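# Place plastic jar and bolts on the shelf

## Task

Get the plastic jar and the bolts onto the shelf and nothing besides them. They must stay there on their own, not because a gripper is still holding them, and everything must settle shortly after you stop. At the end, open the grippers and back the arms away.

## Robot and tools

Robot: two arms, left_arm and right_arm, each ending in a parallel two-finger gripper. The fingers point along the gripper's own +z axis and close along its y axis. The reported hand point sits between the finger pads, roughly 1 cm short of the tips.

Scene frame: all reported positions are in metres in one shared frame. The origin is on the table surface midway between the arms. +x runs out over the table, +z is up, and left_arm sits toward +y. The arm names do not tell you which side of a camera picture an arm appears on. Orientations are quaternions in w,x,y,z order. Printed hand positions can be slightly wrong, more so when an arm is stretched far.

The 14-number row: every moving call uses one flat list of 14 numbers covering both arms. The first seven are left_arm: dx, dy, dz, rx, ry, rz, opening. The next seven are right_arm in the same order. All must be present even if one arm should not move, and each lies in [-1, 1]. dx to rz are an offset, not a pose. They are measured in that gripper's own axes from its pose in the most recent result that showed it. Before any result in the scene shows it, and for later calls within the same reply, they count from where the gripper is when the call starts. Scale: 1.0 equals 0.6 m of travel or 180 degrees of turn. rx, ry, rz form a single rotation vector. The opening number is absolute, not an offset: +1 is fully open (0.094 m), -1 fully closed.

execute_actions: argument actions is a list holding at most one item. An empty list just reports the current state with pictures. An action item {"rows": [...], "steps": n} has 1 to 15 rows and up to 15 steps, each step 1/30 s, default 15, minimum 3. Each row plays for one step, the final row repeats to fill the steps, and every row is an offset from the same base pose, not from the row before it. A wait item {"steps": n} (up to 300) sends nothing and counts from the previous result, so your reply time is included. Optional pictures: true adds camera images. A refused call does nothing.

move: argument target is one 14-number row as above; optional speed is each arm's top path speed in m/s, 0.002 to 0.5, default 0.25, with turning capped at twice that in rad/s. Both grippers travel straight toward their targets and finish together, taking 0.5 to 10 s; longer paths are cut off at 10 s. Openings are applied at the start. The arm does not avoid obstacles or the other arm, may lag, drift, or overspeed near full stretch. Faster motion means harder impacts, and aiming deeper past a contact pushes harder. The result adds a move: line with the ending (done, off_target, moving, held, fault) and limits (paced = pose clipped; held = a safety check blocked steps, after which the arm may jump ahead quickly), plus each gripper's distance from its target.

wait: argument seconds, 0 to 10; the robot gets no new command.

zoom_image: camera is cam_head_left or cam_head_right (each 504x504); region is [x0, y0, x1, y1] in pixels from the top-left corner, no larger than 504 by 504. Returns a finer look at the latest image.

finished_scene: argument scene is the current scene's number; it ends the scene irreversibly and reports success. Answering without any tool call ends everything.

Control behaviour: each step, the commanded pose is limited to within 70 mm and 16 degrees of the measured pose, and inverse kinematics favours position over orientation. After an action ends, the arm continues only to its last clipped pose, so long moves need several calls; check the result and send the remainder. The final 3 steps of each action run after the result is taken, while you are replying; the simulation keeps going during replies. Arms tend to finish a centimetre or more too low, and zero offsets may let them sag further. To keep an arm still, in a reply's first call send the offset back to its desired pose, then zeros later, aiming higher if it still droops. A Hand target line (only when nothing is pending) shows where each gripper is being driven. A pose unreachable line or HELD marks means parts of a command were blocked.

Gripping: grip_measured is the measured finger opening on the command scale. To hold something, command about 0.03 below grip_measured for a firm grip, less for a lighter one. Pad force tops out near 50 to 62 N, lower for parts under about 2 mm thick. Occasional disturbances may pull on a held part or nudge loose ones.

Joint limits (rad), base to gripper: waist -2.618 to 3.054, shoulder 0.000 to 3.142, elbow 0.000 to 3.142, wrist pitch -1.571 to 1.571, wrist yaw -1.571 to 1.571, wrist roll -2.094 to 2.094.

Heat: carrying loads warms the motors. MOTOR HOT appears from 75 °C; at 90 °C that arm is halted for 10 s; at 100 °C it goes limp and falls. These show as OVER-TEMPERATURE FAULT lines.

Avoid: dropping, slamming or shoving objects, knocking anything off the table, placing extra items on the shelf, and letting the arms collide or press on each other. Move smoothly and efficiently.

Each tool is called after "Emit:" as name([rows], argument=value, ...), one row to a line, values as JSON.

## Session

Emit:
execute_actions(actions=[])

Scene clock: 0.00 s of 5100.00 s.
left_arm: end_effector_position=(+0.3665, +0.2413, +0.1444) grip_measured=+1.000 end_effector_quat_wxyz=(+0.338, -0.048, +0.937, -0.081) | right_arm: end_effector_position=(+0.2092, -0.5955, +0.3911) grip_measured=+1.000 end_effector_quat_wxyz=(+0.630, +0.587, +0.389, +0.328)
Joint positions: left_arm=[-0.563  1.215  0.846 -0.506 -0.151 -0.466  0.094] | right_arm=[-1.231  0.947  0.93   0.03  -0.867  1.477  0.094]
Joint velocities: left_arm=[-0.002 -0.012 -0.022  0.051  0.007 -0.022  0.   ] | right_arm=[-0.007  0.002 -0.007  0.081  0.051 -0.007  0.   ]
Motor temperatures (°C, as the motors report them): left_arm=[21 24 26 26 24 21] | right_arm=[21 22 25 25 23 24]
Hand target (left_arm): +0.369, +0.241, +0.151; +0.347, -0.049, +0.933, -0.083
Hand target (right_arm): +0.209, -0.593, +0.401; +0.641, +0.575, +0.394, +0.322

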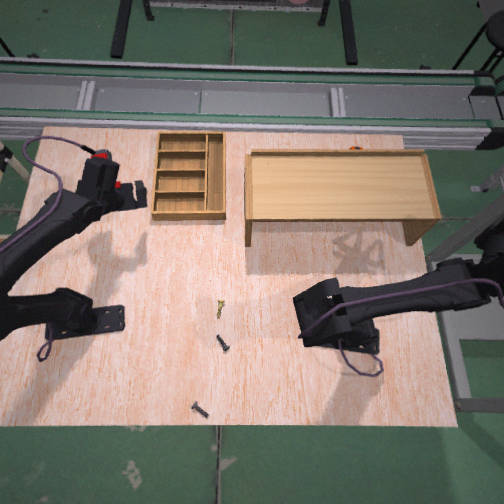

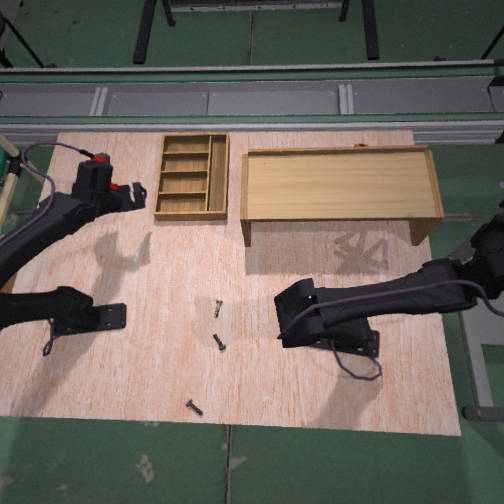

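Emit:
move(target=[0,0,-0.2,0,0,0,1,0.245,-0.377,-0.135,0.265,0.51,-0.475,1], speed=0.4)

Scene clock: 3.80 s of 5100.00 s.
left_arm: end_effector_position=(+0.2898, +0.2536, +0.2195) grip_measured=+1.000 end_effector_quat_wxyz=(+0.317, -0.047, +0.944, -0.075) | right_arm: end_effector_position=(+0.2033, -0.4503, +0.1499) grip_measured=+1.000 end_effector_quat_wxyz=(+0.007, +0.015, +1.000, +0.009)
Joint positions: left_arm=[-0.684  0.984  1.058 -1.012 -0.217 -0.568  0.094] | right_arm=[-0.449  1.38   1.221 -1.409 -0.023 -0.561  0.094]
Joint velocities: left_arm=[ 0.002 -0.002  0.012 -0.037 -0.022  0.051  0.   ] | right_arm=[-0.007  0.002  0.002  0.037  0.066  0.066  0.   ]
Motor temperatures (°C, as the motors report them): left_arm=[21 25 27 26 25 21] | right_arm=[21 22 26 25 23 24]
Hand target (left_arm): +0.289, +0.254, +0.235; +0.337, -0.048, +0.937, -0.081
Hand target (right_arm): +0.204, -0.451, +0.147; +0.005, +0.014, +1.000, +0.004
Off the commanded pose (left_arm): 0.016 m, 3 deg.
Off the commanded pose (right_arm): 0.004 m, 2 deg.
Kept back: nothing.
move: off_target (left_arm); limits=paced

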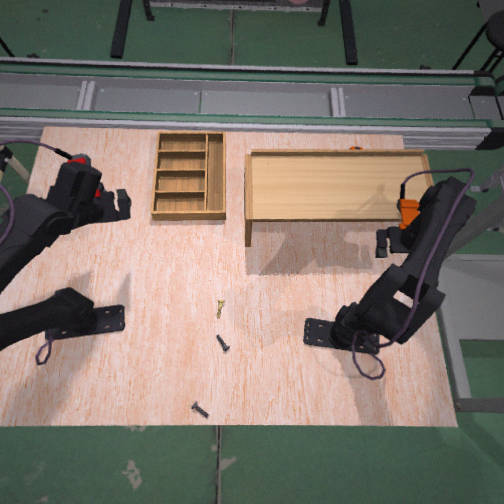

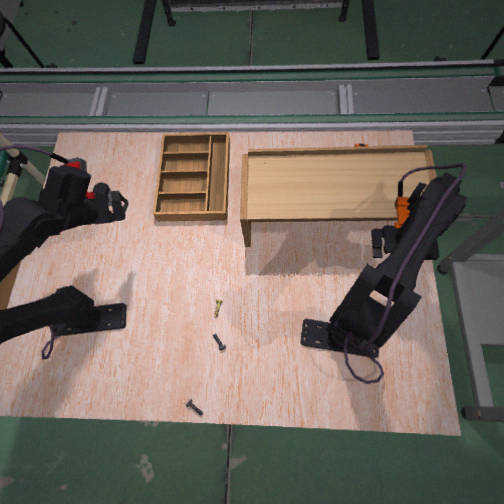

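Emit:
move(target=[0.25,0.2,-0.15,0,0,0,1,0,0.5,0,0,0,0,1])

Emit:
move(target=[0,0,0,0,0,0,1,0.2,0.24,0.16,0,0,0,0.2])

Scene clock: 6.10 s of 5100.00 s.
left_arm: end_effector_position=(+0.1168, +0.3613, +0.1889) grip_measured=+1.000 end_effector_quat_wxyz=(+0.382, -0.063, +0.921, -0.043) | right_arm: end_effector_position=(+0.1986, -0.1480, +0.1441) grip_measured=+1.000 end_effector_quat_wxyz=(-0.020, +0.016, +1.000, +0.009)
Joint positions: left_arm=[-0.37   0.12   0.894 -1.563 -0.129 -0.309  0.094] | right_arm=[ 0.897  1.533  1.333 -1.386 -0.041  0.786  0.094]
Joint velocities: left_arm=[ 0.017  0.002 -0.022  0.037  0.022  0.051  0.   ] | right_arm=[-0.017 -0.012 -0.012  0.022  0.022 -0.022  0.   ]
Motor temperatures (°C, as the motors report them): left_arm=[21 25 27 26 25 21] | right_arm=[21 22 26 25 23 24]
Hand target (left_arm): +0.115, +0.361, +0.182; +0.378, -0.062, +0.923, -0.040
Hand target (right_arm): +0.204, -0.144, +0.153; -0.003, +0.015, +1.000, +0.015
Off the commanded pose (left_arm): 0.010 m, 9 deg.
Off the commanded pose (right_arm): 0.018 m, 3 deg.
joint sent to its limit (left arm) — the command would take joint 4 (wrist pitch) past its lower limit, so that joint was sent only as far as its limit.
Kept back: nothing.
move: off_target (left_arm, right_arm)

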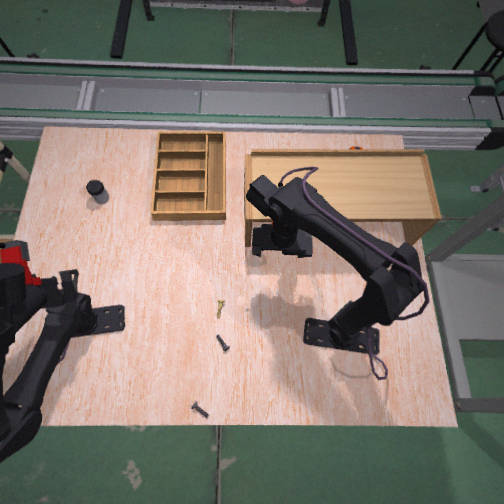

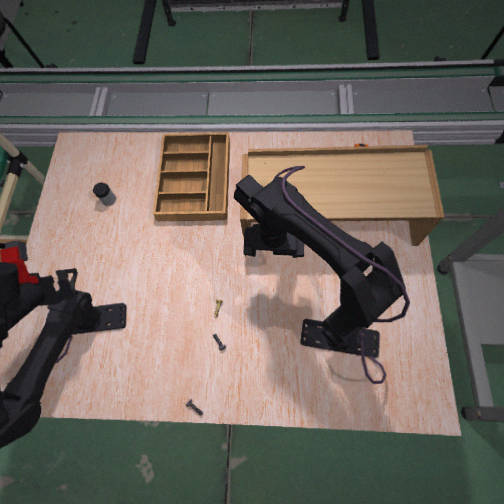

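Scene clock: 7.57 s of 5100.00 s.
left_arm: end_effector_position=(+0.1168, +0.3613, +0.1889) grip_measured=+1.000 end_effector_quat_wxyz=(+0.382, -0.063, +0.921, -0.042) | right_arm: end_effector_position=(+0.0713, -0.0148, +0.0425) grip_measured=+0.203 end_effector_quat_wxyz=(-0.032, +0.013, +0.999, -0.015)
Joint positions: left_arm=[-0.37   0.12   0.894 -1.563 -0.129 -0.308  0.094] | right_arm=[ 1.506  1.85   1.279 -1.042 -0.056  1.389  0.057]
Joint velocities: left_arm=[ 0.002 -0.002 -0.017 -0.007  0.022  0.037  0.   ] | right_arm=[ 0.012 -0.002 -0.007  0.007 -0.007 -0.007  0.001]
Motor temperatures (°C, as the motors report them): left_arm=[21 25 27 27 25 21] | right_arm=[21 22 26 25 23 24]
Hand target (left_arm): +0.117, +0.361, +0.189; +0.382, -0.063, +0.921, -0.042
Hand target (right_arm): +0.074, -0.003, +0.052; -0.025, +0.016, +1.000, +0.006
Off the commanded pose (left_arm): 0.000 m, 0 deg.
Off the commanded pose (right_arm): 0.022 m, 3 deg.
Kept back: nothing.
move: off_target (right_arm)

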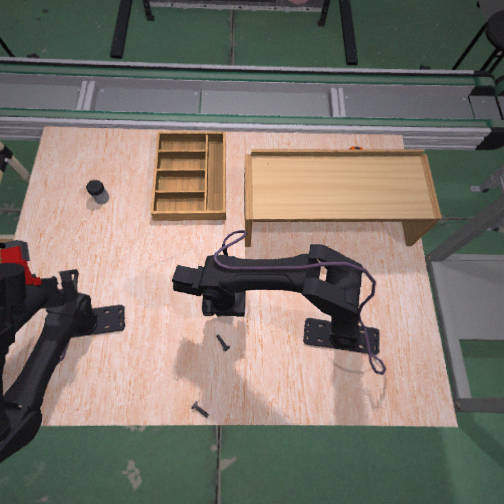

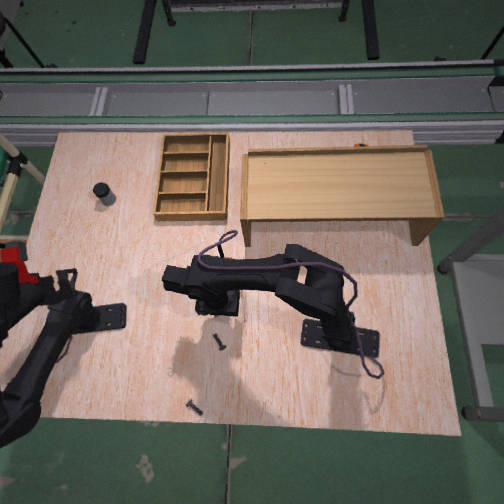

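Emit:
move(target=[-0.218,-0.07,0.37,-0.027,0.25,0.041,1,0,0.02,0.057,0,0,0,0.2], speed=0.2)

Emit:
move(target=[0,0,0,0,0,0,1,0,0,0.004,0,0,0,-1])

Scene clock: 10.47 s of 5100.00 s.
left_arm: end_effector_position=(+0.3640, +0.3368, +0.1213) grip_measured=+1.000 end_effector_quat_wxyz=(-0.011, -0.016, +1.000, +0.000) | right_arm: end_effector_position=(+0.0739, -0.0025, +0.0107) grip_measured=+0.203 end_effector_quat_wxyz=(-0.031, +0.015, +0.999, -0.012)
Joint positions: left_arm=[-0.197  1.761  1.488 -1.32   0.001 -0.083  0.094] | right_arm=[ 1.506  1.934  1.257 -0.929 -0.056  1.394  0.057]
Joint velocities: left_arm=[ 0.007  0.002 -0.017 -0.007 -0.051  0.007  0.   ] | right_arm=[ 0.017 -0.007  0.002  0.022  0.037  0.037  0.001]
Motor temperatures (°C, as the motors report them): left_arm=[21 25 27 27 25 21] | right_arm=[21 23 26 25 23 24]
Hand target (left_arm): +0.369, +0.334, +0.130; +0.001, -0.008, +1.000, +0.002
Hand target (right_arm): +0.070, -0.005, +0.008; -0.032, +0.013, +0.999, -0.015
Off the commanded pose (left_arm): 0.011 m, 2 deg.
Off the commanded pose (right_arm): 0.005 m, 0 deg.
Kept back: nothing.
move: off_target (left_arm)

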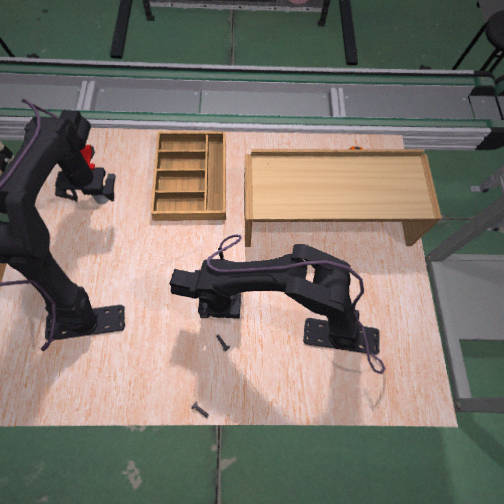

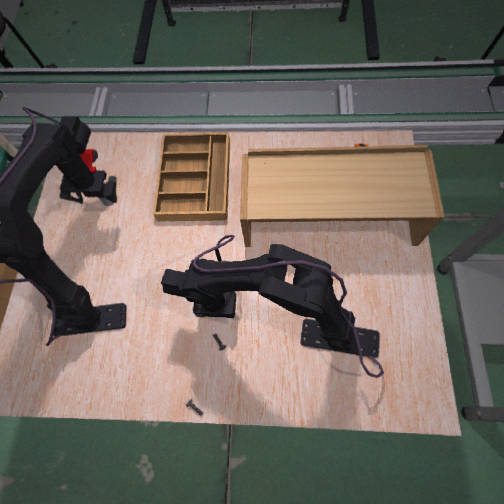

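Scene clock: 11.17 s of 5100.00 s.
left_arm: end_effector_position=(+0.3640, +0.3368, +0.1213) grip_measured=+1.000 end_effector_quat_wxyz=(-0.011, -0.016, +1.000, +0.000) | right_arm: end_effector_position=(+0.0739, -0.0024, +0.0107) grip_measured=-0.864 end_effector_quat_wxyz=(-0.031, +0.015, +0.999, -0.012)
Joint positions: left_arm=[-0.197  1.761  1.488 -1.32   0.001 -0.083  0.094] | right_arm=[ 1.506  1.934  1.257 -0.929 -0.056  1.394  0.006]
Joint velocities: left_arm=[-0.002  0.002 -0.002 -0.037  0.037 -0.007  0.   ] | right_arm=[-0.007  0.002 -0.017  0.022  0.051 -0.007  0.   ]
Motor temperatures (°C, as the motors report them): left_arm=[21 25 27 27 25 21] | right_arm=[21 23 26 25 23 24]
Hand target (left_arm): +0.364, +0.337, +0.121; -0.011, -0.016, +1.000, +0.000
Hand target (right_arm): +0.074, -0.003, +0.008; -0.031, +0.015, +0.999, -0.012
Off the commanded pose (left_arm): 0.000 m, 0 deg.
Off the commanded pose (right_arm): 0.002 m, 0 deg.
Kept back: nothing.
move: done

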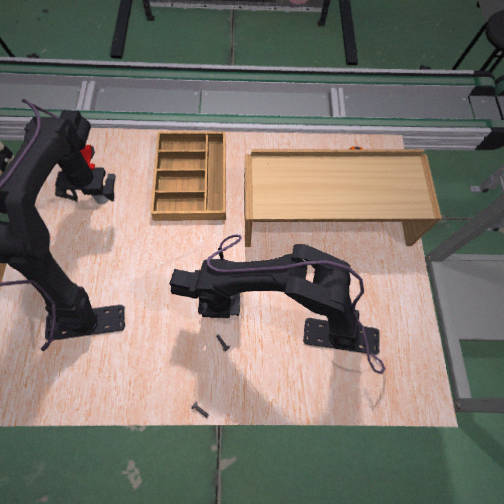

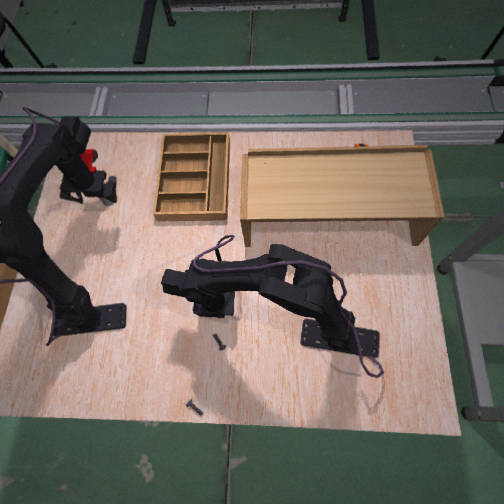

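Emit:
move(target=[-0.09,0,0.03,0,0,0,1,-0.1,-0.25,-0.41,0,0,0,-1])

Emit:
move(target=[0,0,0,0,0,0,1,-0.33,-0.5,0,0,0,0,-1])

Scene clock: 13.23 s of 5100.00 s.
left_arm: end_effector_position=(+0.4083, +0.3345, +0.0966) grip_measured=+1.000 end_effector_quat_wxyz=(-0.026, -0.013, +1.000, +0.001) | right_arm: end_effector_position=(+0.1421, -0.1421, +0.2550) grip_measured=-0.864 end_effector_quat_wxyz=(+0.064, +0.019, +0.989, +0.134)
Joint positions: left_arm=[-0.197  1.969  1.661 -1.315  0.001 -0.078  0.094] | right_arm=[ 1.082  1.244  1.518 -1.551 -0.05   0.985  0.006]
Joint velocities: left_arm=[-0.022 -0.002 -0.002 -0.095 -0.037 -0.051  0.   ] | right_arm=[-0.002  0.002 -0.007  0.051  0.007 -0.007 -0.001]
Motor temperatures (°C, as the motors report them): left_arm=[21 25 28 26 25 21] | right_arm=[21 23 26 25 23 24]
Hand target (left_arm): +0.417, +0.338, +0.102; -0.011, -0.016, +1.000, +0.000
Hand target (right_arm): +0.147, -0.143, +0.261; +0.075, +0.018, +0.988, +0.137
Off the commanded pose (left_arm): 0.011 m, 2 deg.
Off the commanded pose (right_arm): 0.007 m, 20 deg; orientation clipped at the last step of the last action.
joint sent to its limit (right arm) — the command would take joint 4 (wrist pitch) past its lower limit, so that joint was sent only as far as its limit.
Kept back: nothing.
move: off_target (left_arm, right_arm); limits=paced

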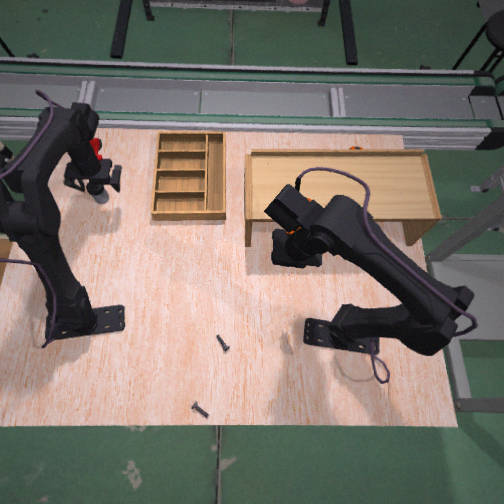

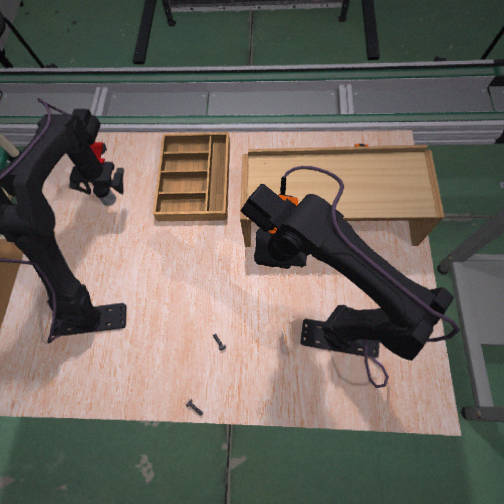

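Scene clock: 15.23 s of 5100.00 s.
left_arm: end_effector_position=(+0.4083, +0.3345, +0.0966) grip_measured=+1.000 end_effector_quat_wxyz=(-0.026, -0.013, +1.000, +0.001) | right_arm: end_effector_position=(+0.3348, -0.4471, +0.1930) grip_measured=-0.864 end_effector_quat_wxyz=(+0.072, +0.028, +0.989, +0.122)
Joint positions: left_arm=[-0.197  1.969  1.661 -1.315  0.001 -0.078  0.094] | right_arm=[-0.359  1.823  1.823 -1.552 -0.285 -0.442  0.006]
Joint velocities: left_arm=[ 0.002 -0.007 -0.002  0.037  0.051 -0.066  0.   ] | right_arm=[ 0.007  0.007 -0.007 -0.022  0.007 -0.022 -0.   ]
Motor temperatures (°C, as the motors report them): left_arm=[21 26 28 26 25 21] | right_arm=[21 23 26 25 23 24]
Hand target (left_arm): +0.408, +0.334, +0.097; -0.026, -0.013, +1.000, +0.001
Hand target (right_arm): +0.340, -0.448, +0.204; +0.094, +0.022, +0.988, +0.121
Off the commanded pose (left_arm): 0.000 m, 0 deg.
Off the commanded pose (right_arm): 0.008 m, 2 deg.
joint sent to its limit (right arm) — the command would take joint 4 (wrist pitch) past its lower limit, so that joint was sent only as far as its limit.
Kept back: nothing.
move: done

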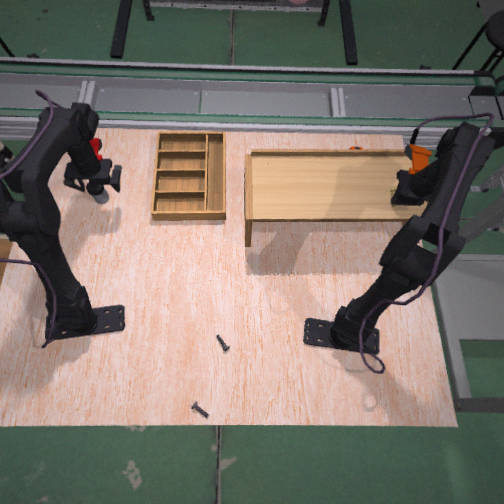

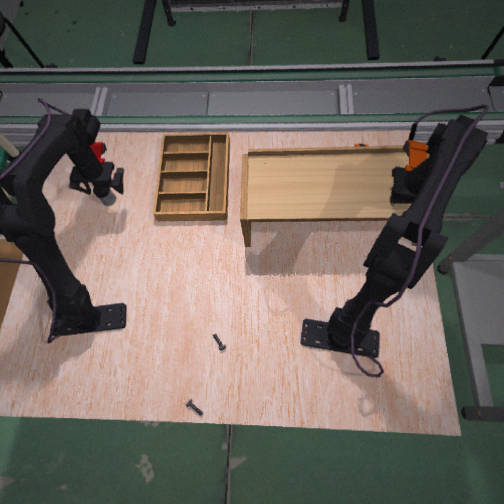

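Emit:
move(target=[-0.04,0.035,0.02,0,0,0,1,0,0,0.04,0,0,0,-1], speed=0.04)

Emit:
move(target=[0,0,0.08,0,0,0,1,0,0,0,0,0,0,-1], speed=0.06)

Scene clock: 16.63 s of 5100.00 s.
left_arm: end_effector_position=(+0.4214, +0.3519, +0.0779) grip_measured=+1.000 end_effector_quat_wxyz=(-0.044, -0.012, +0.999, +0.000) | right_arm: end_effector_position=(+0.3349, -0.4468, +0.1895) grip_measured=-0.864 end_effector_quat_wxyz=(+0.090, +0.033, +0.989, +0.115)
Joint positions: left_arm=[-0.149  2.061  1.718 -1.314  0.001 -0.027  0.094] | right_arm=[-0.359  1.779  1.752 -1.486 -0.287 -0.426  0.006]
Joint velocities: left_arm=[-0.012 -0.012  0.007 -0.022  0.051  0.051  0.   ] | right_arm=[ 0.002 -0.007  0.017  0.037 -0.022  0.037  0.   ]
Motor temperatures (°C, as the motors report them): left_arm=[21 26 28 26 25 21] | right_arm=[21 23 26 25 23 24]
Hand target (left_arm): +0.431, +0.356, +0.084; -0.026, -0.013, +1.000, +0.001
Hand target (right_arm): +0.337, -0.441, +0.170; +0.072, +0.028, +0.989, +0.122
Off the commanded pose (left_arm): 0.012 m, 2 deg.
Off the commanded pose (right_arm): 0.021 m, 2 deg.
Kept back: nothing.
move: off_target (left_arm, right_arm)

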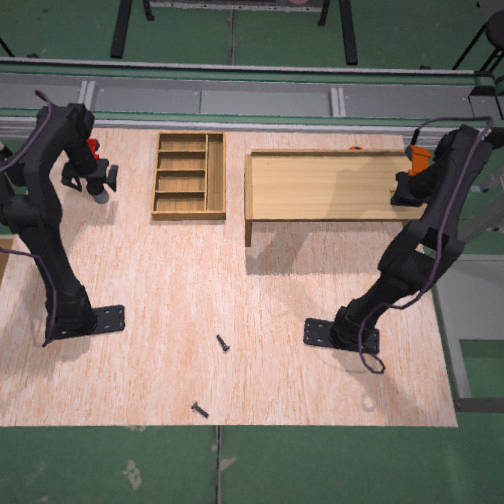

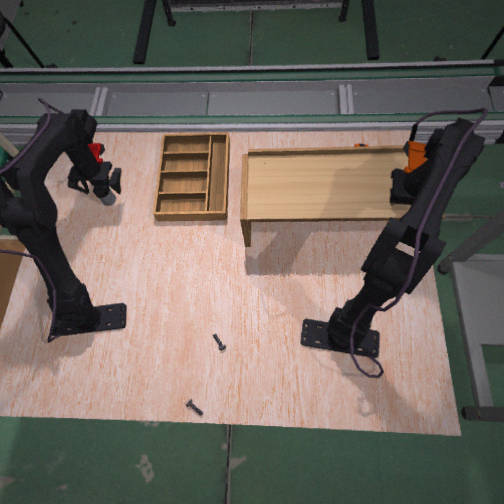

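Scene clock: 17.93 s of 5100.00 s.
left_arm: end_effector_position=(+0.4170, +0.3519, +0.0327) grip_measured=+1.000 end_effector_quat_wxyz=(-0.046, -0.012, +0.999, +0.000) | right_arm: end_effector_position=(+0.3345, -0.4466, +0.1910) grip_measured=-0.864 end_effector_quat_wxyz=(+0.091, +0.033, +0.989, +0.114)
Joint positions: left_arm=[-0.149  2.082  1.565 -1.145  0.001 -0.027  0.094] | right_arm=[-0.359  1.774  1.752 -1.486 -0.287 -0.426  0.006]
Joint velocities: left_arm=[-0.002 -0.007 -0.017  0.037 -0.022  0.007  0.   ] | right_arm=[ 0.007 -0.002 -0.007 -0.066 -0.051 -0.007 -0.   ]
Motor temperatures (°C, as the motors report them): left_arm=[21 26 28 26 25 21] | right_arm=[21 23 26 25 23 24]
Hand target (left_arm): +0.417, +0.353, +0.030; -0.044, -0.012, +0.999, +0.000
Hand target (right_arm): +0.335, -0.447, +0.190; +0.090, +0.033, +0.989, +0.115
Off the commanded pose (left_arm): 0.003 m, 0 deg.
Off the commanded pose (right_arm): 0.001 m, 0 deg.
Kept back: nothing.
move: done

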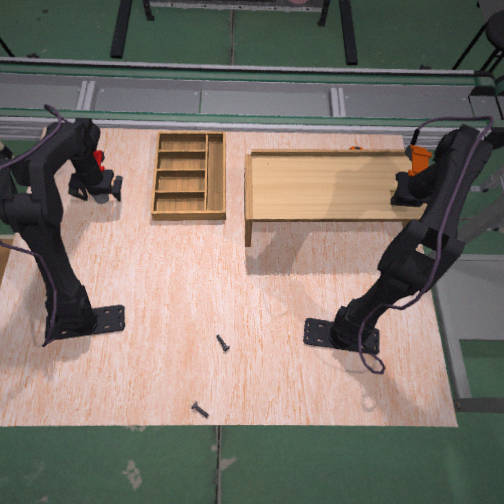

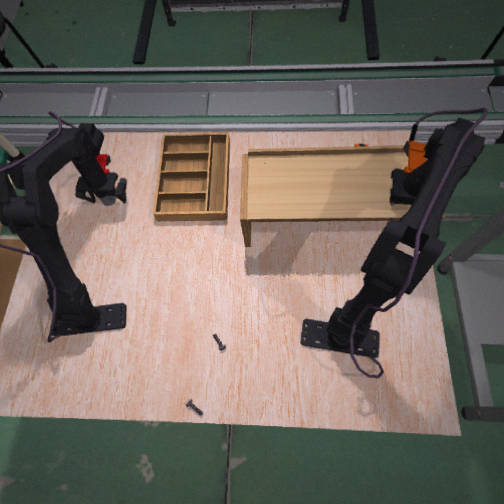

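Emit:
move(target=[0,0,0,0,0,0,-0.15,0,0,0,0,0,0,-0.3])

Emit:
move(target=[0.2,0,-0.1,0,0,0,-0.15,0,0,-0.12,0,0,0,-0.3])

Emit:
move(target=[0.25,-0.55,0.02,0,0.03,0,-0.15,0,0,0,0,0,0,-0.3])

Scene clock: 18.87 s of 5100.00 s.
left_arm: end_effector_position=(+0.4173, +0.3519, +0.0326) grip_measured=-0.091 end_effector_quat_wxyz=(-0.045, -0.012, +0.999, +0.000) | right_arm: end_effector_position=(+0.3346, -0.4408, +0.1934) grip_measured=-0.303 end_effector_quat_wxyz=(+0.094, +0.031, +0.987, +0.126)
Joint positions: left_arm=[-0.149  2.082  1.565 -1.144  0.001 -0.027  0.043] | right_arm=[-0.356  1.77   1.752 -1.495 -0.311 -0.426  0.033]
Joint velocities: left_arm=[ 0.007 -0.002 -0.012  0.022 -0.007  0.066 -0.   ] | right_arm=[-0.012 -0.007 -0.007 -0.007 -0.066 -0.037 -0.   ]
Motor temperatures (°C, as the motors report them): left_arm=[21 26 28 26 25 21] | right_arm=[21 23 26 25 23 24]
Hand target (left_arm): +0.417, +0.352, +0.033; -0.046, -0.012, +0.999, +0.000
Hand target (right_arm): +0.334, -0.447, +0.191; +0.091, +0.033, +0.989, +0.114
Off the commanded pose (left_arm): 0.000 m, 0 deg.
Off the commanded pose (right_arm): 0.006 m, 1 deg.
Kept back: nothing.
move: done

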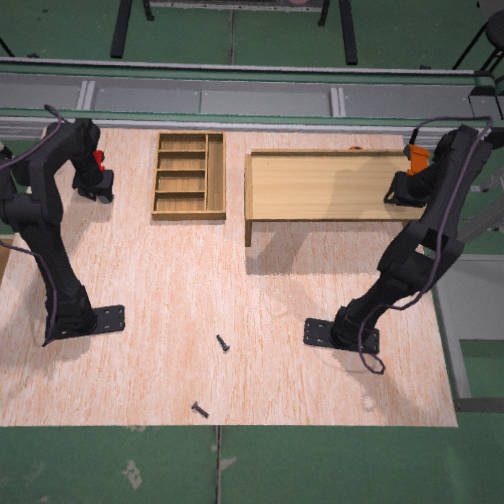

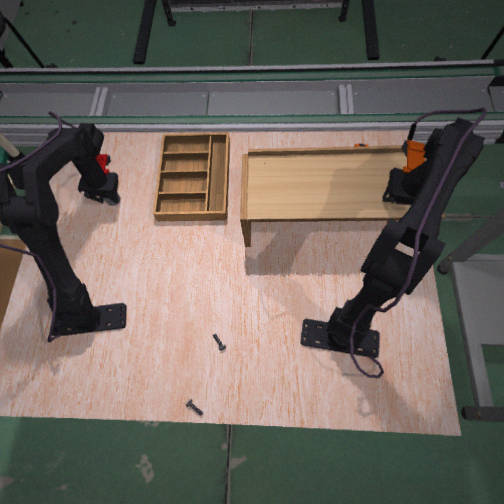

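Scene clock: 19.87 s of 5100.00 s.
left_arm: end_effector_position=(+0.3089, +0.3523, +0.1021) grip_measured=-0.091 end_effector_quat_wxyz=(-0.042, -0.013, +0.999, +0.000) | right_arm: end_effector_position=(+0.3217, -0.4567, +0.2508) grip_measured=-0.303 end_effector_quat_wxyz=(+0.164, +0.047, +0.981, +0.087)
Joint positions: left_arm=[-0.149  1.615  1.245 -1.285  0.001 -0.029  0.043] | right_arm=[-0.419  1.67   1.856 -1.547 -0.312 -0.432  0.033]
Joint velocities: left_arm=[ 0.007  0.002  0.012  0.022 -0.066  0.022 -0.   ] | right_arm=[ 0.007 -0.002  0.017  0.007  0.095  0.022  0.   ]
Motor temperatures (°C, as the motors report them): left_arm=[21 26 28 26 25 21] | right_arm=[21 24 26 25 23 24]
Hand target (left_arm): +0.303, +0.350, +0.103; -0.045, -0.012, +0.999, +0.000
Hand target (right_arm): +0.322, -0.458, +0.262; +0.181, +0.044, +0.979, +0.082
Off the commanded pose (left_arm): 0.007 m, 0 deg.
Off the commanded pose (right_arm): 0.011 m, 9 deg.
joint sent to its limit (right arm) — the command would take joint 4 (wrist pitch) past its lower limit, so that joint was sent only as far as its limit.
Kept back: nothing.
move: off_target (right_arm)

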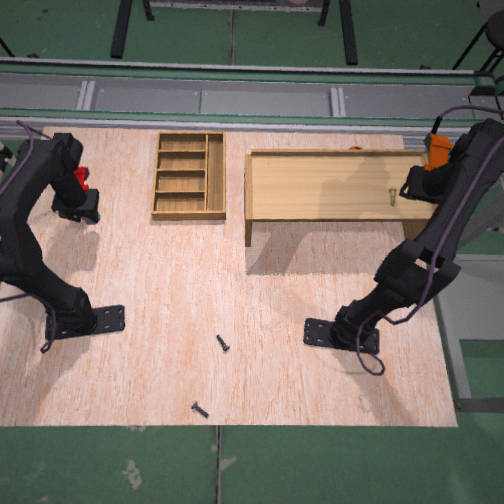

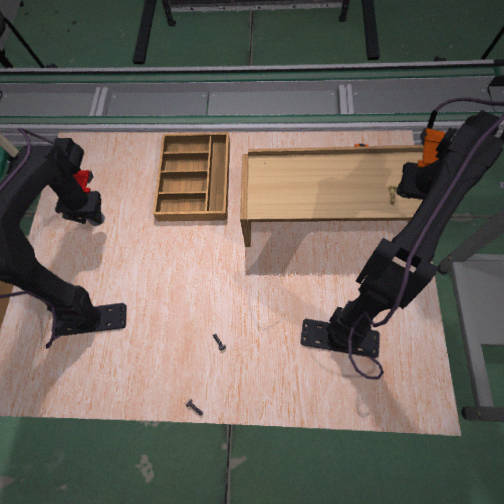

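Scene clock: 21.93 s of 5100.00 s.
left_arm: end_effector_position=(+0.1576, +0.0268, +0.0907) grip_measured=-0.091 end_effector_quat_wxyz=(-0.100, -0.010, +0.995, +0.010) | right_arm: end_effector_position=(+0.3217, -0.4567, +0.2508) grip_measured=-0.303 end_effector_quat_wxyz=(+0.164, +0.047, +0.981, +0.087)
Joint positions: left_arm=[-1.304  1.944  1.587 -1.313  0.175 -1.17   0.043] | right_arm=[-0.419  1.67   1.856 -1.547 -0.312 -0.432  0.033]
Joint velocities: left_arm=[ 0.012  0.007 -0.007  0.066 -0.051 -0.037 -0.001] | right_arm=[ 0.017 -0.012  0.002  0.081 -0.022 -0.081  0.001]
Motor temperatures (°C, as the motors report them): left_arm=[21 27 28 26 25 21] | right_arm=[21 24 26 25 23 24]
Hand target (left_arm): +0.159, +0.023, +0.099; -0.097, -0.013, +0.995, +0.003
Hand target (right_arm): +0.322, -0.457, +0.251; +0.164, +0.047, +0.981, +0.087
Off the commanded pose (left_arm): 0.017 m, 2 deg.
Off the commanded pose (right_arm): 0.000 m, 0 deg.
Kept back: nothing.
move: off_target (left_arm)

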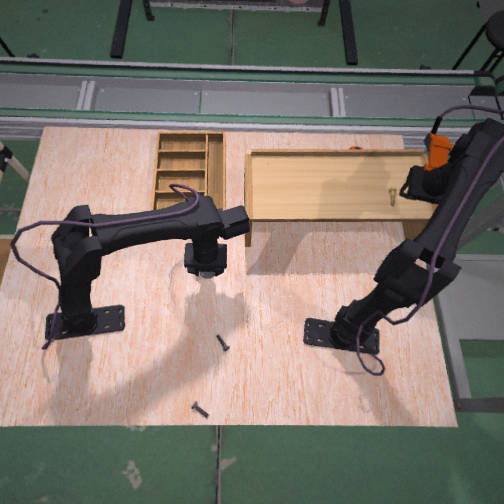

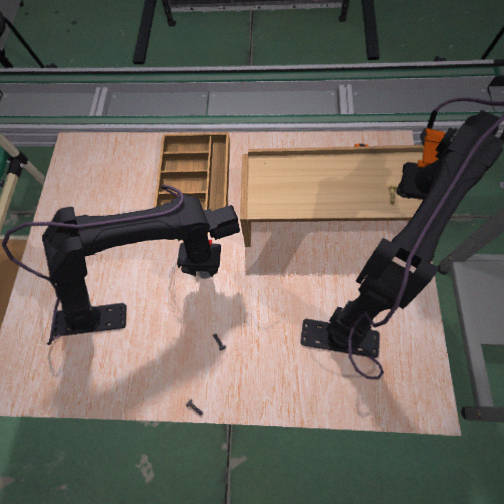

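Restore grasp tilt (ry −0.035), lower, release, retreat.

Emit:
move(target=[0,0,0.095,0,-0.035,0,-0.15,0,0,0,0,0,0,-0.3], speed=0.06)

Emit:
move(target=[0,0,0,0,0,0,1,0,0,0,0,0,0,-0.3])

Emit:
move(target=[0,0,-0.15,0,0,0,1,0,0,0,0,0,0,-0.3])

Emit:
move(target=[-0.2,0.5,0,0,0,0,1,0.25,0.4,0,0,0,0,1])

Scene clock: 23.63 s of 5100.00 s.
left_arm: end_effector_position=(+0.1474, +0.0277, +0.0329) grip_measured=-0.091 end_effector_quat_wxyz=(-0.055, -0.011, +0.998, +0.012) | right_arm: end_effector_position=(+0.3217, -0.4567, +0.2508) grip_measured=-0.303 end_effector_quat_wxyz=(+0.164, +0.047, +0.981, +0.087)
Joint positions: left_arm=[-1.372  1.944  1.362 -1.048  0.096 -1.245  0.043] | right_arm=[-0.419  1.67   1.856 -1.547 -0.312 -0.432  0.033]
Joint velocities: left_arm=[ 0.002 -0.002  0.007 -0.037 -0.037  0.022  0.001] | right_arm=[ 0.012 -0.012 -0.007 -0.037 -0.022  0.051  0.001]
Motor temperatures (°C, as the motors report them): left_arm=[21 27 28 26 25 21] | right_arm=[21 24 26 25 23 24]
Hand target (left_arm): +0.147, +0.029, +0.034; -0.045, -0.009, +0.999, +0.011
Hand target (right_arm): +0.322, -0.457, +0.251; +0.164, +0.047, +0.981, +0.087
Off the commanded pose (left_arm): 0.002 m, 1 deg.
Off the commanded pose (right_arm): 0.000 m, 0 deg.
Kept back: nothing.
move: done

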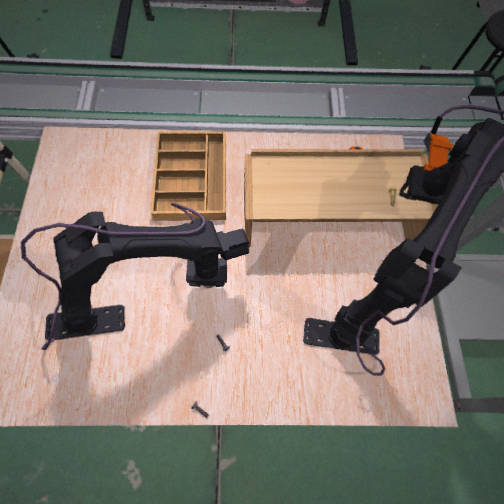

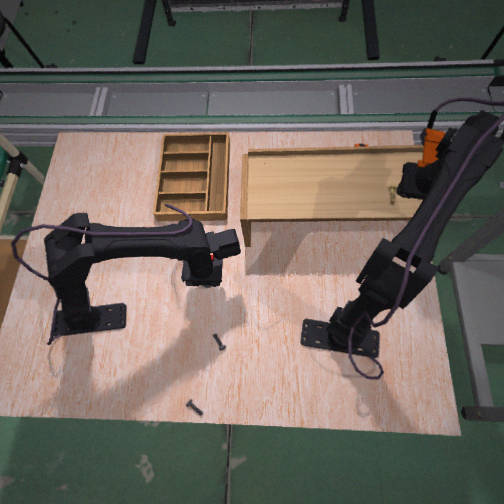

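Scene clock: 24.13 s of 5100.00 s.
left_arm: end_effector_position=(+0.1474, +0.0277, +0.0329) grip_measured=+1.000 end_effector_quat_wxyz=(-0.055, -0.011, +0.998, +0.012) | right_arm: end_effector_position=(+0.3217, -0.4567, +0.2508) grip_measured=-0.303 end_effector_quat_wxyz=(+0.164, +0.047, +0.981, +0.087)
Joint positions: left_arm=[-1.372  1.944  1.362 -1.047  0.096 -1.245  0.094] | right_arm=[-0.419  1.67   1.856 -1.547 -0.312 -0.432  0.033]
Joint velocities: left_arm=[-0.012 -0.012  0.012  0.051 -0.007  0.037  0.   ] | right_arm=[ 0.012 -0.012 -0.012  0.007 -0.022  0.007 -0.   ]
Motor temperatures (°C, as the motors report them): left_arm=[21 27 28 26 25 21] | right_arm=[21 24 26 25 23 24]
Hand target (left_arm): +0.147, +0.028, +0.033; -0.055, -0.011, +0.998, +0.012
Hand target (right_arm): +0.322, -0.457, +0.251; +0.164, +0.047, +0.981, +0.087
Off the commanded pose (left_arm): 0.000 m, 0 deg.
Off the commanded pose (right_arm): 0.000 m, 0 deg.
Kept back: nothing.
move: done

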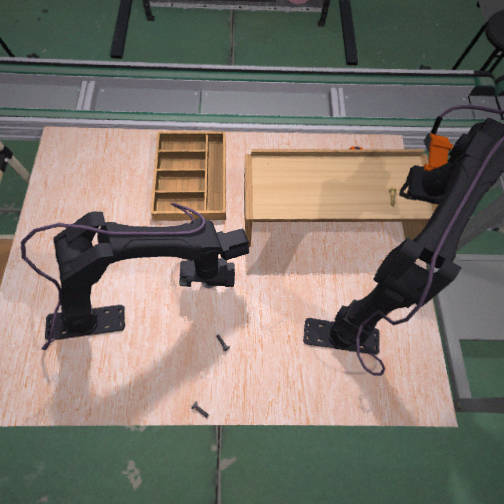

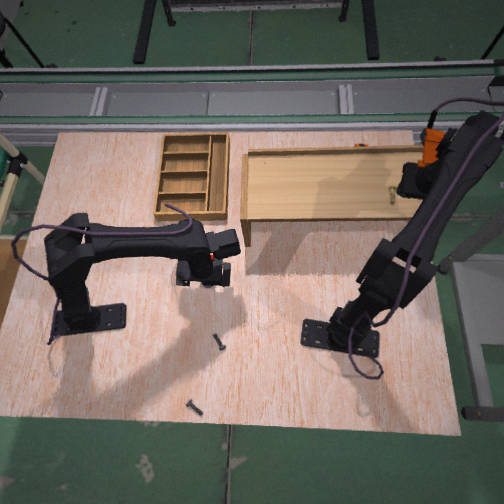

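Scene clock: 25.23 s of 5100.00 s.
left_arm: end_effector_position=(+0.1517, +0.0257, +0.1156) grip_measured=+1.000 end_effector_quat_wxyz=(-0.057, -0.008, +0.998, +0.017) | right_arm: end_effector_position=(+0.3217, -0.4567, +0.2508) grip_measured=-0.303 end_effector_quat_wxyz=(+0.164, +0.047, +0.981, +0.087)
Joint positions: left_arm=[-1.362  1.911  1.651 -1.382  0.096 -1.23   0.094] | right_arm=[-0.419  1.67   1.856 -1.547 -0.312 -0.432  0.033]
Joint velocities: left_arm=[-0.002  0.022 -0.022 -0.095 -0.051  0.037  0.   ] | right_arm=[-0.012 -0.007 -0.002 -0.037 -0.022  0.037  0.001]
Motor temperatures (°C, as the motors report them): left_arm=[21 27 28 26 25 21] | right_arm=[21 24 26 25 23 24]
Hand target (left_arm): +0.156, +0.025, +0.122; -0.054, -0.011, +0.998, +0.012
Hand target (right_arm): +0.322, -0.457, +0.251; +0.164, +0.047, +0.981, +0.087
Off the commanded pose (left_arm): 0.009 m, 1 deg.
Off the commanded pose (right_arm): 0.000 m, 0 deg.
Kept back: nothing.
move: done

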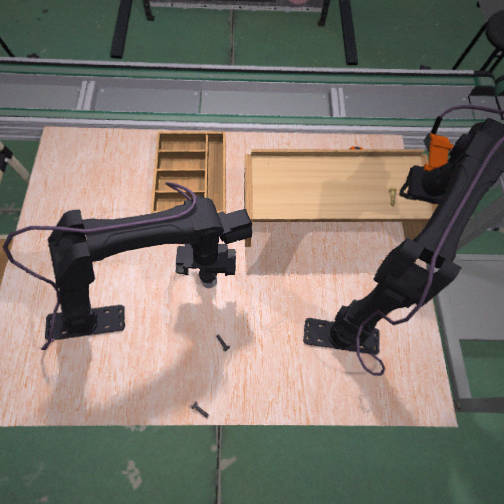

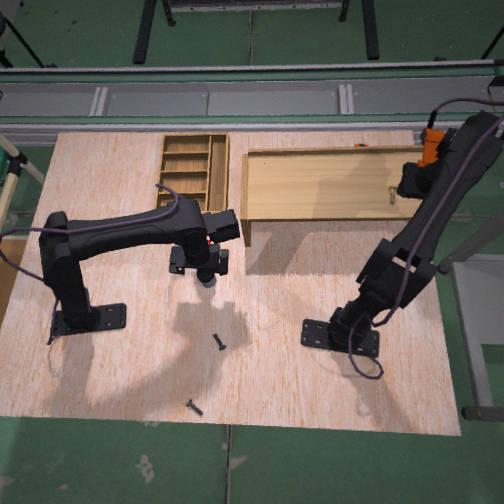

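Scene clock: 27.33 s of 5100.00 s.
left_arm: end_effector_position=(+0.2700, +0.3219, +0.1126) grip_measured=+1.000 end_effector_quat_wxyz=(-0.054, -0.008, +0.998, +0.012) | right_arm: end_effector_position=(+0.1877, -0.1980, +0.2487) grip_measured=+1.000 end_effector_quat_wxyz=(+0.150, +0.047, +0.983, +0.098)
Joint positions: left_arm=[-0.292  1.496  1.168 -1.352 -0.007 -0.164  0.094] | right_arm=[ 0.848  1.141  1.409 -1.483  0.062  0.791  0.094]
Joint velocities: left_arm=[ 0.002 -0.017 -0.012 -0.081  0.007 -0.007  0.   ] | right_arm=[ 0.002 -0.002  0.027  0.007 -0.037  0.022  0.   ]
Motor temperatures (°C, as the motors report them): left_arm=[21 27 28 26 25 21] | right_arm=[21 24 26 25 23 24]
Hand target (left_arm): +0.273, +0.324, +0.115; -0.050, -0.009, +0.999, +0.013
Hand target (right_arm): +0.190, -0.198, +0.248; +0.155, +0.047, +0.983, +0.092
Off the commanded pose (left_arm): 0.007 m, 1 deg.
Off the commanded pose (right_arm): 0.010 m, 2 deg.
Kept back: nothing.
move: done

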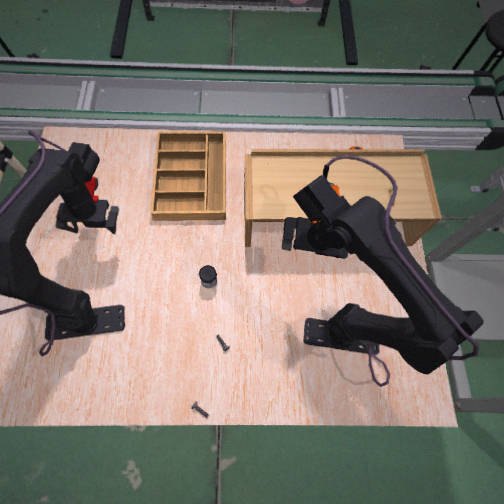

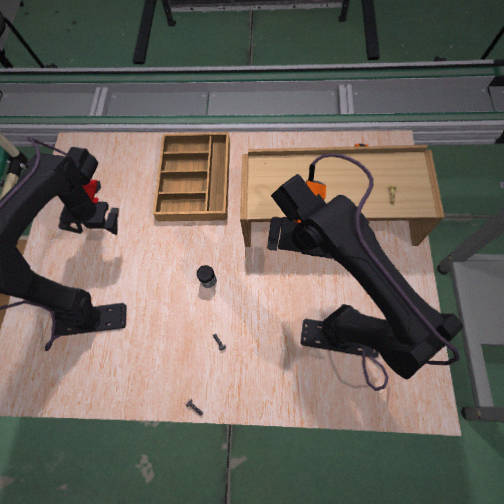

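Emit:
move(target=[0,0,0,0,0,0,1,0.187,0.33,0.25,0.063,0.096,-0.03,1])

Scene clock: 29.20 s of 5100.00 s.
left_arm: end_effector_position=(+0.2700, +0.3219, +0.1126) grip_measured=+1.000 end_effector_quat_wxyz=(-0.054, -0.007, +0.998, +0.012) | right_arm: end_effector_position=(+0.1354, +0.0267, +0.0942) grip_measured=+1.000 end_effector_quat_wxyz=(-0.007, +0.002, +1.000, -0.021)
Joint positions: left_arm=[-0.292  1.496  1.168 -1.352 -0.007 -0.162  0.094] | right_arm=[ 1.388  2.026  1.733 -1.322 -0.     1.252  0.094]
Joint velocities: left_arm=[-0.012 -0.002  0.002 -0.022 -0.037 -0.081  0.   ] | right_arm=[-0.002 -0.007 -0.007 -0.007 -0.066 -0.022  0.   ]
Motor temperatures (°C, as the motors report them): left_arm=[21 27 28 26 25 21] | right_arm=[21 24 26 25 23 24]
Hand target (left_arm): +0.270, +0.322, +0.113; -0.054, -0.008, +0.998, +0.012
Hand target (right_arm): +0.134, +0.032, +0.108; -0.004, +0.004, +1.000, -0.004
Off the commanded pose (left_arm): 0.000 m, 0 deg.
Off the commanded pose (right_arm): 0.025 m, 3 deg.
Kept back: nothing.
move: off_target (right_arm)

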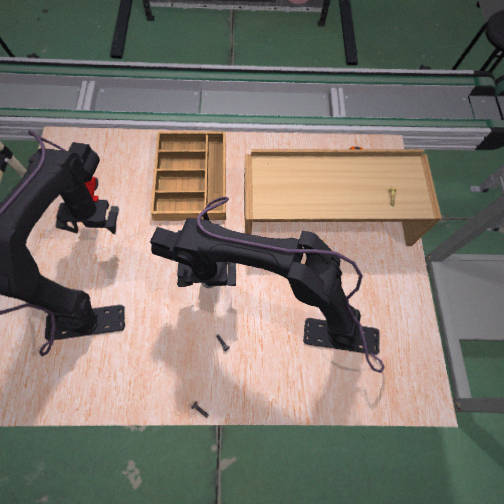

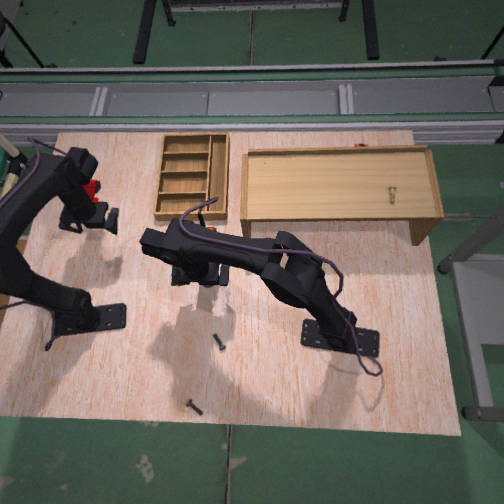

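Emit:
move(target=[0,0,0,0,0,0,1,-0.025,0,0.1,0,0,0,1], speed=0.07)

Emit:
move(target=[0,0,0,0,0,0,1,0,0,0,0,0,0,-0.15])

Emit:
move(target=[0,0,0,0,0,0,1,0,-0.25,-0.38,0,0,0,-0.15])

Scene clock: 30.80 s of 5100.00 s.
left_arm: end_effector_position=(+0.2700, +0.3219, +0.1126) grip_measured=+1.000 end_effector_quat_wxyz=(-0.054, -0.007, +0.998, +0.012) | right_arm: end_effector_position=(+0.1468, +0.0247, +0.0345) grip_measured=+1.000 end_effector_quat_wxyz=(-0.009, +0.001, +1.000, -0.023)
Joint positions: left_arm=[-0.292  1.496  1.168 -1.352 -0.007 -0.162  0.094] | right_arm=[ 1.358  2.077  1.568 -1.111 -0.     1.218  0.094]
Joint velocities: left_arm=[ 0.002  0.012 -0.012 -0.081 -0.007  0.007  0.   ] | right_arm=[-0.012  0.007 -0.002  0.037 -0.037 -0.007  0.   ]
Motor temperatures (°C, as the motors report them): left_arm=[21 27 28 26 25 21] | right_arm=[21 24 26 25 23 24]
Hand target (left_arm): +0.270, +0.322, +0.113; -0.054, -0.007, +0.998, +0.012
Hand target (right_arm): +0.150, +0.023, +0.034; -0.007, +0.002, +1.000, -0.021
Off the commanded pose (left_arm): 0.000 m, 0 deg.
Off the commanded pose (right_arm): 0.003 m, 0 deg.
Kept back: nothing.
move: done

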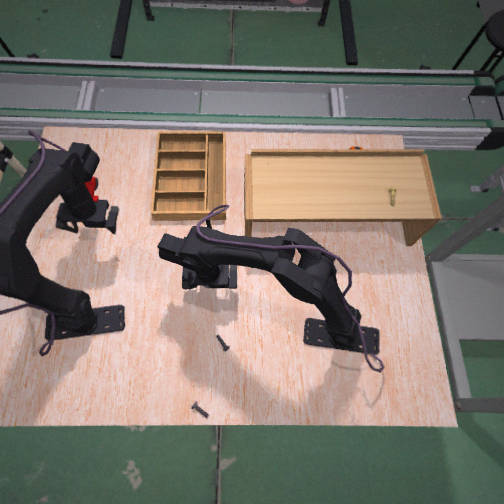

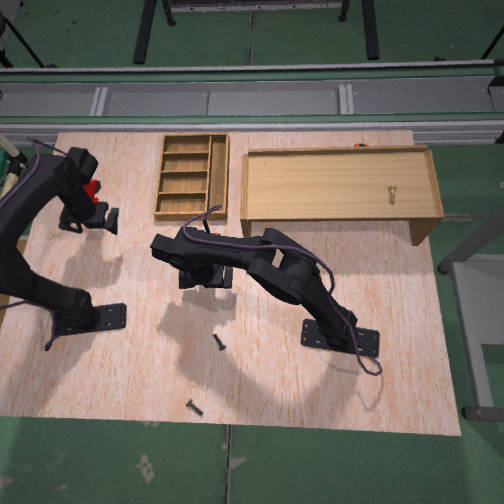

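Scene clock: 31.30 s of 5100.00 s.
left_arm: end_effector_position=(+0.2700, +0.3219, +0.1126) grip_measured=+1.000 end_effector_quat_wxyz=(-0.054, -0.007, +0.998, +0.012) | right_arm: end_effector_position=(+0.1468, +0.0251, +0.0343) grip_measured=-0.097 end_effector_quat_wxyz=(-0.009, +0.001, +1.000, -0.022)
Joint positions: left_arm=[-0.292  1.496  1.168 -1.352 -0.007 -0.162  0.094] | right_arm=[ 1.358  2.077  1.568 -1.11  -0.001  1.218  0.042]
Joint velocities: left_arm=[-0.002 -0.017  0.007  0.051 -0.081 -0.037  0.   ] | right_arm=[ 0.007 -0.002 -0.012 -0.051  0.081 -0.022 -0.001]
Motor temperatures (°C, as the motors report them): left_arm=[21 27 28 26 25 21] | right_arm=[21 24 26 25 23 24]
Hand target (left_arm): +0.270, +0.322, +0.113; -0.054, -0.007, +0.998, +0.012
Hand target (right_arm): +0.147, +0.025, +0.035; -0.009, +0.001, +1.000, -0.023
Off the commanded pose (left_arm): 0.000 m, 0 deg.
Off the commanded pose (right_arm): 0.000 m, 0 deg.
Kept back: nothing.
move: done

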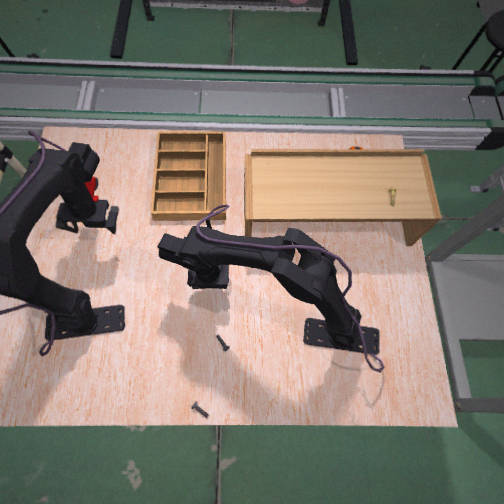

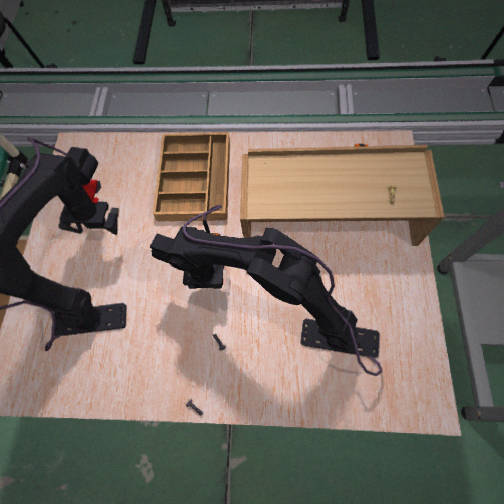

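Scene clock: 32.90 s of 5100.00 s.
left_arm: end_effector_position=(+0.2700, +0.3219, +0.1126) grip_measured=+1.000 end_effector_quat_wxyz=(-0.054, -0.007, +0.998, +0.012) | right_arm: end_effector_position=(+0.1478, -0.1097, +0.2652) grip_measured=-0.098 end_effector_quat_wxyz=(+0.077, -0.000, +0.989, +0.129)
Joint positions: left_arm=[-0.292  1.496  1.168 -1.352 -0.007 -0.162  0.094] | right_arm=[ 1.171  1.361  1.643 -1.551 -0.002  1.03   0.042]
Joint velocities: left_arm=[-0.002 -0.007 -0.007 -0.037 -0.066  0.007  0.   ] | right_arm=[-0.007  0.007  0.007  0.022  0.007 -0.022  0.001]
Motor temperatures (°C, as the motors report them): left_arm=[21 27 28 26 24 21] | right_arm=[21 24 26 25 23 24]
Hand target (left_arm): +0.270, +0.322, +0.113; -0.054, -0.007, +0.998, +0.012
Hand target (right_arm): +0.152, -0.110, +0.273; +0.087, -0.001, +0.987, +0.137
Off the commanded pose (left_arm): 0.000 m, 0 deg.
Off the commanded pose (right_arm): 0.007 m, 20 deg; orientation clipped at the last step of the last action.
joint sent to its limit (right arm) — the command would take joint 4 (wrist pitch) past its lower limit, so that joint was sent only as far as its limit.
Kept back: nothing.
move: off_target (right_arm); limits=paced

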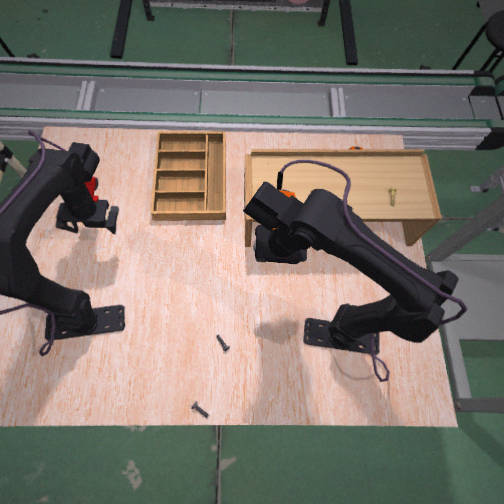

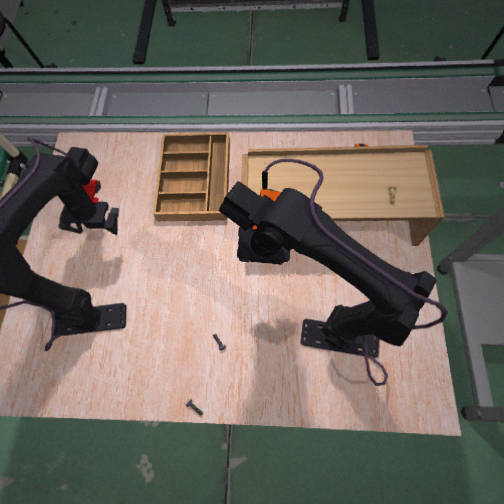

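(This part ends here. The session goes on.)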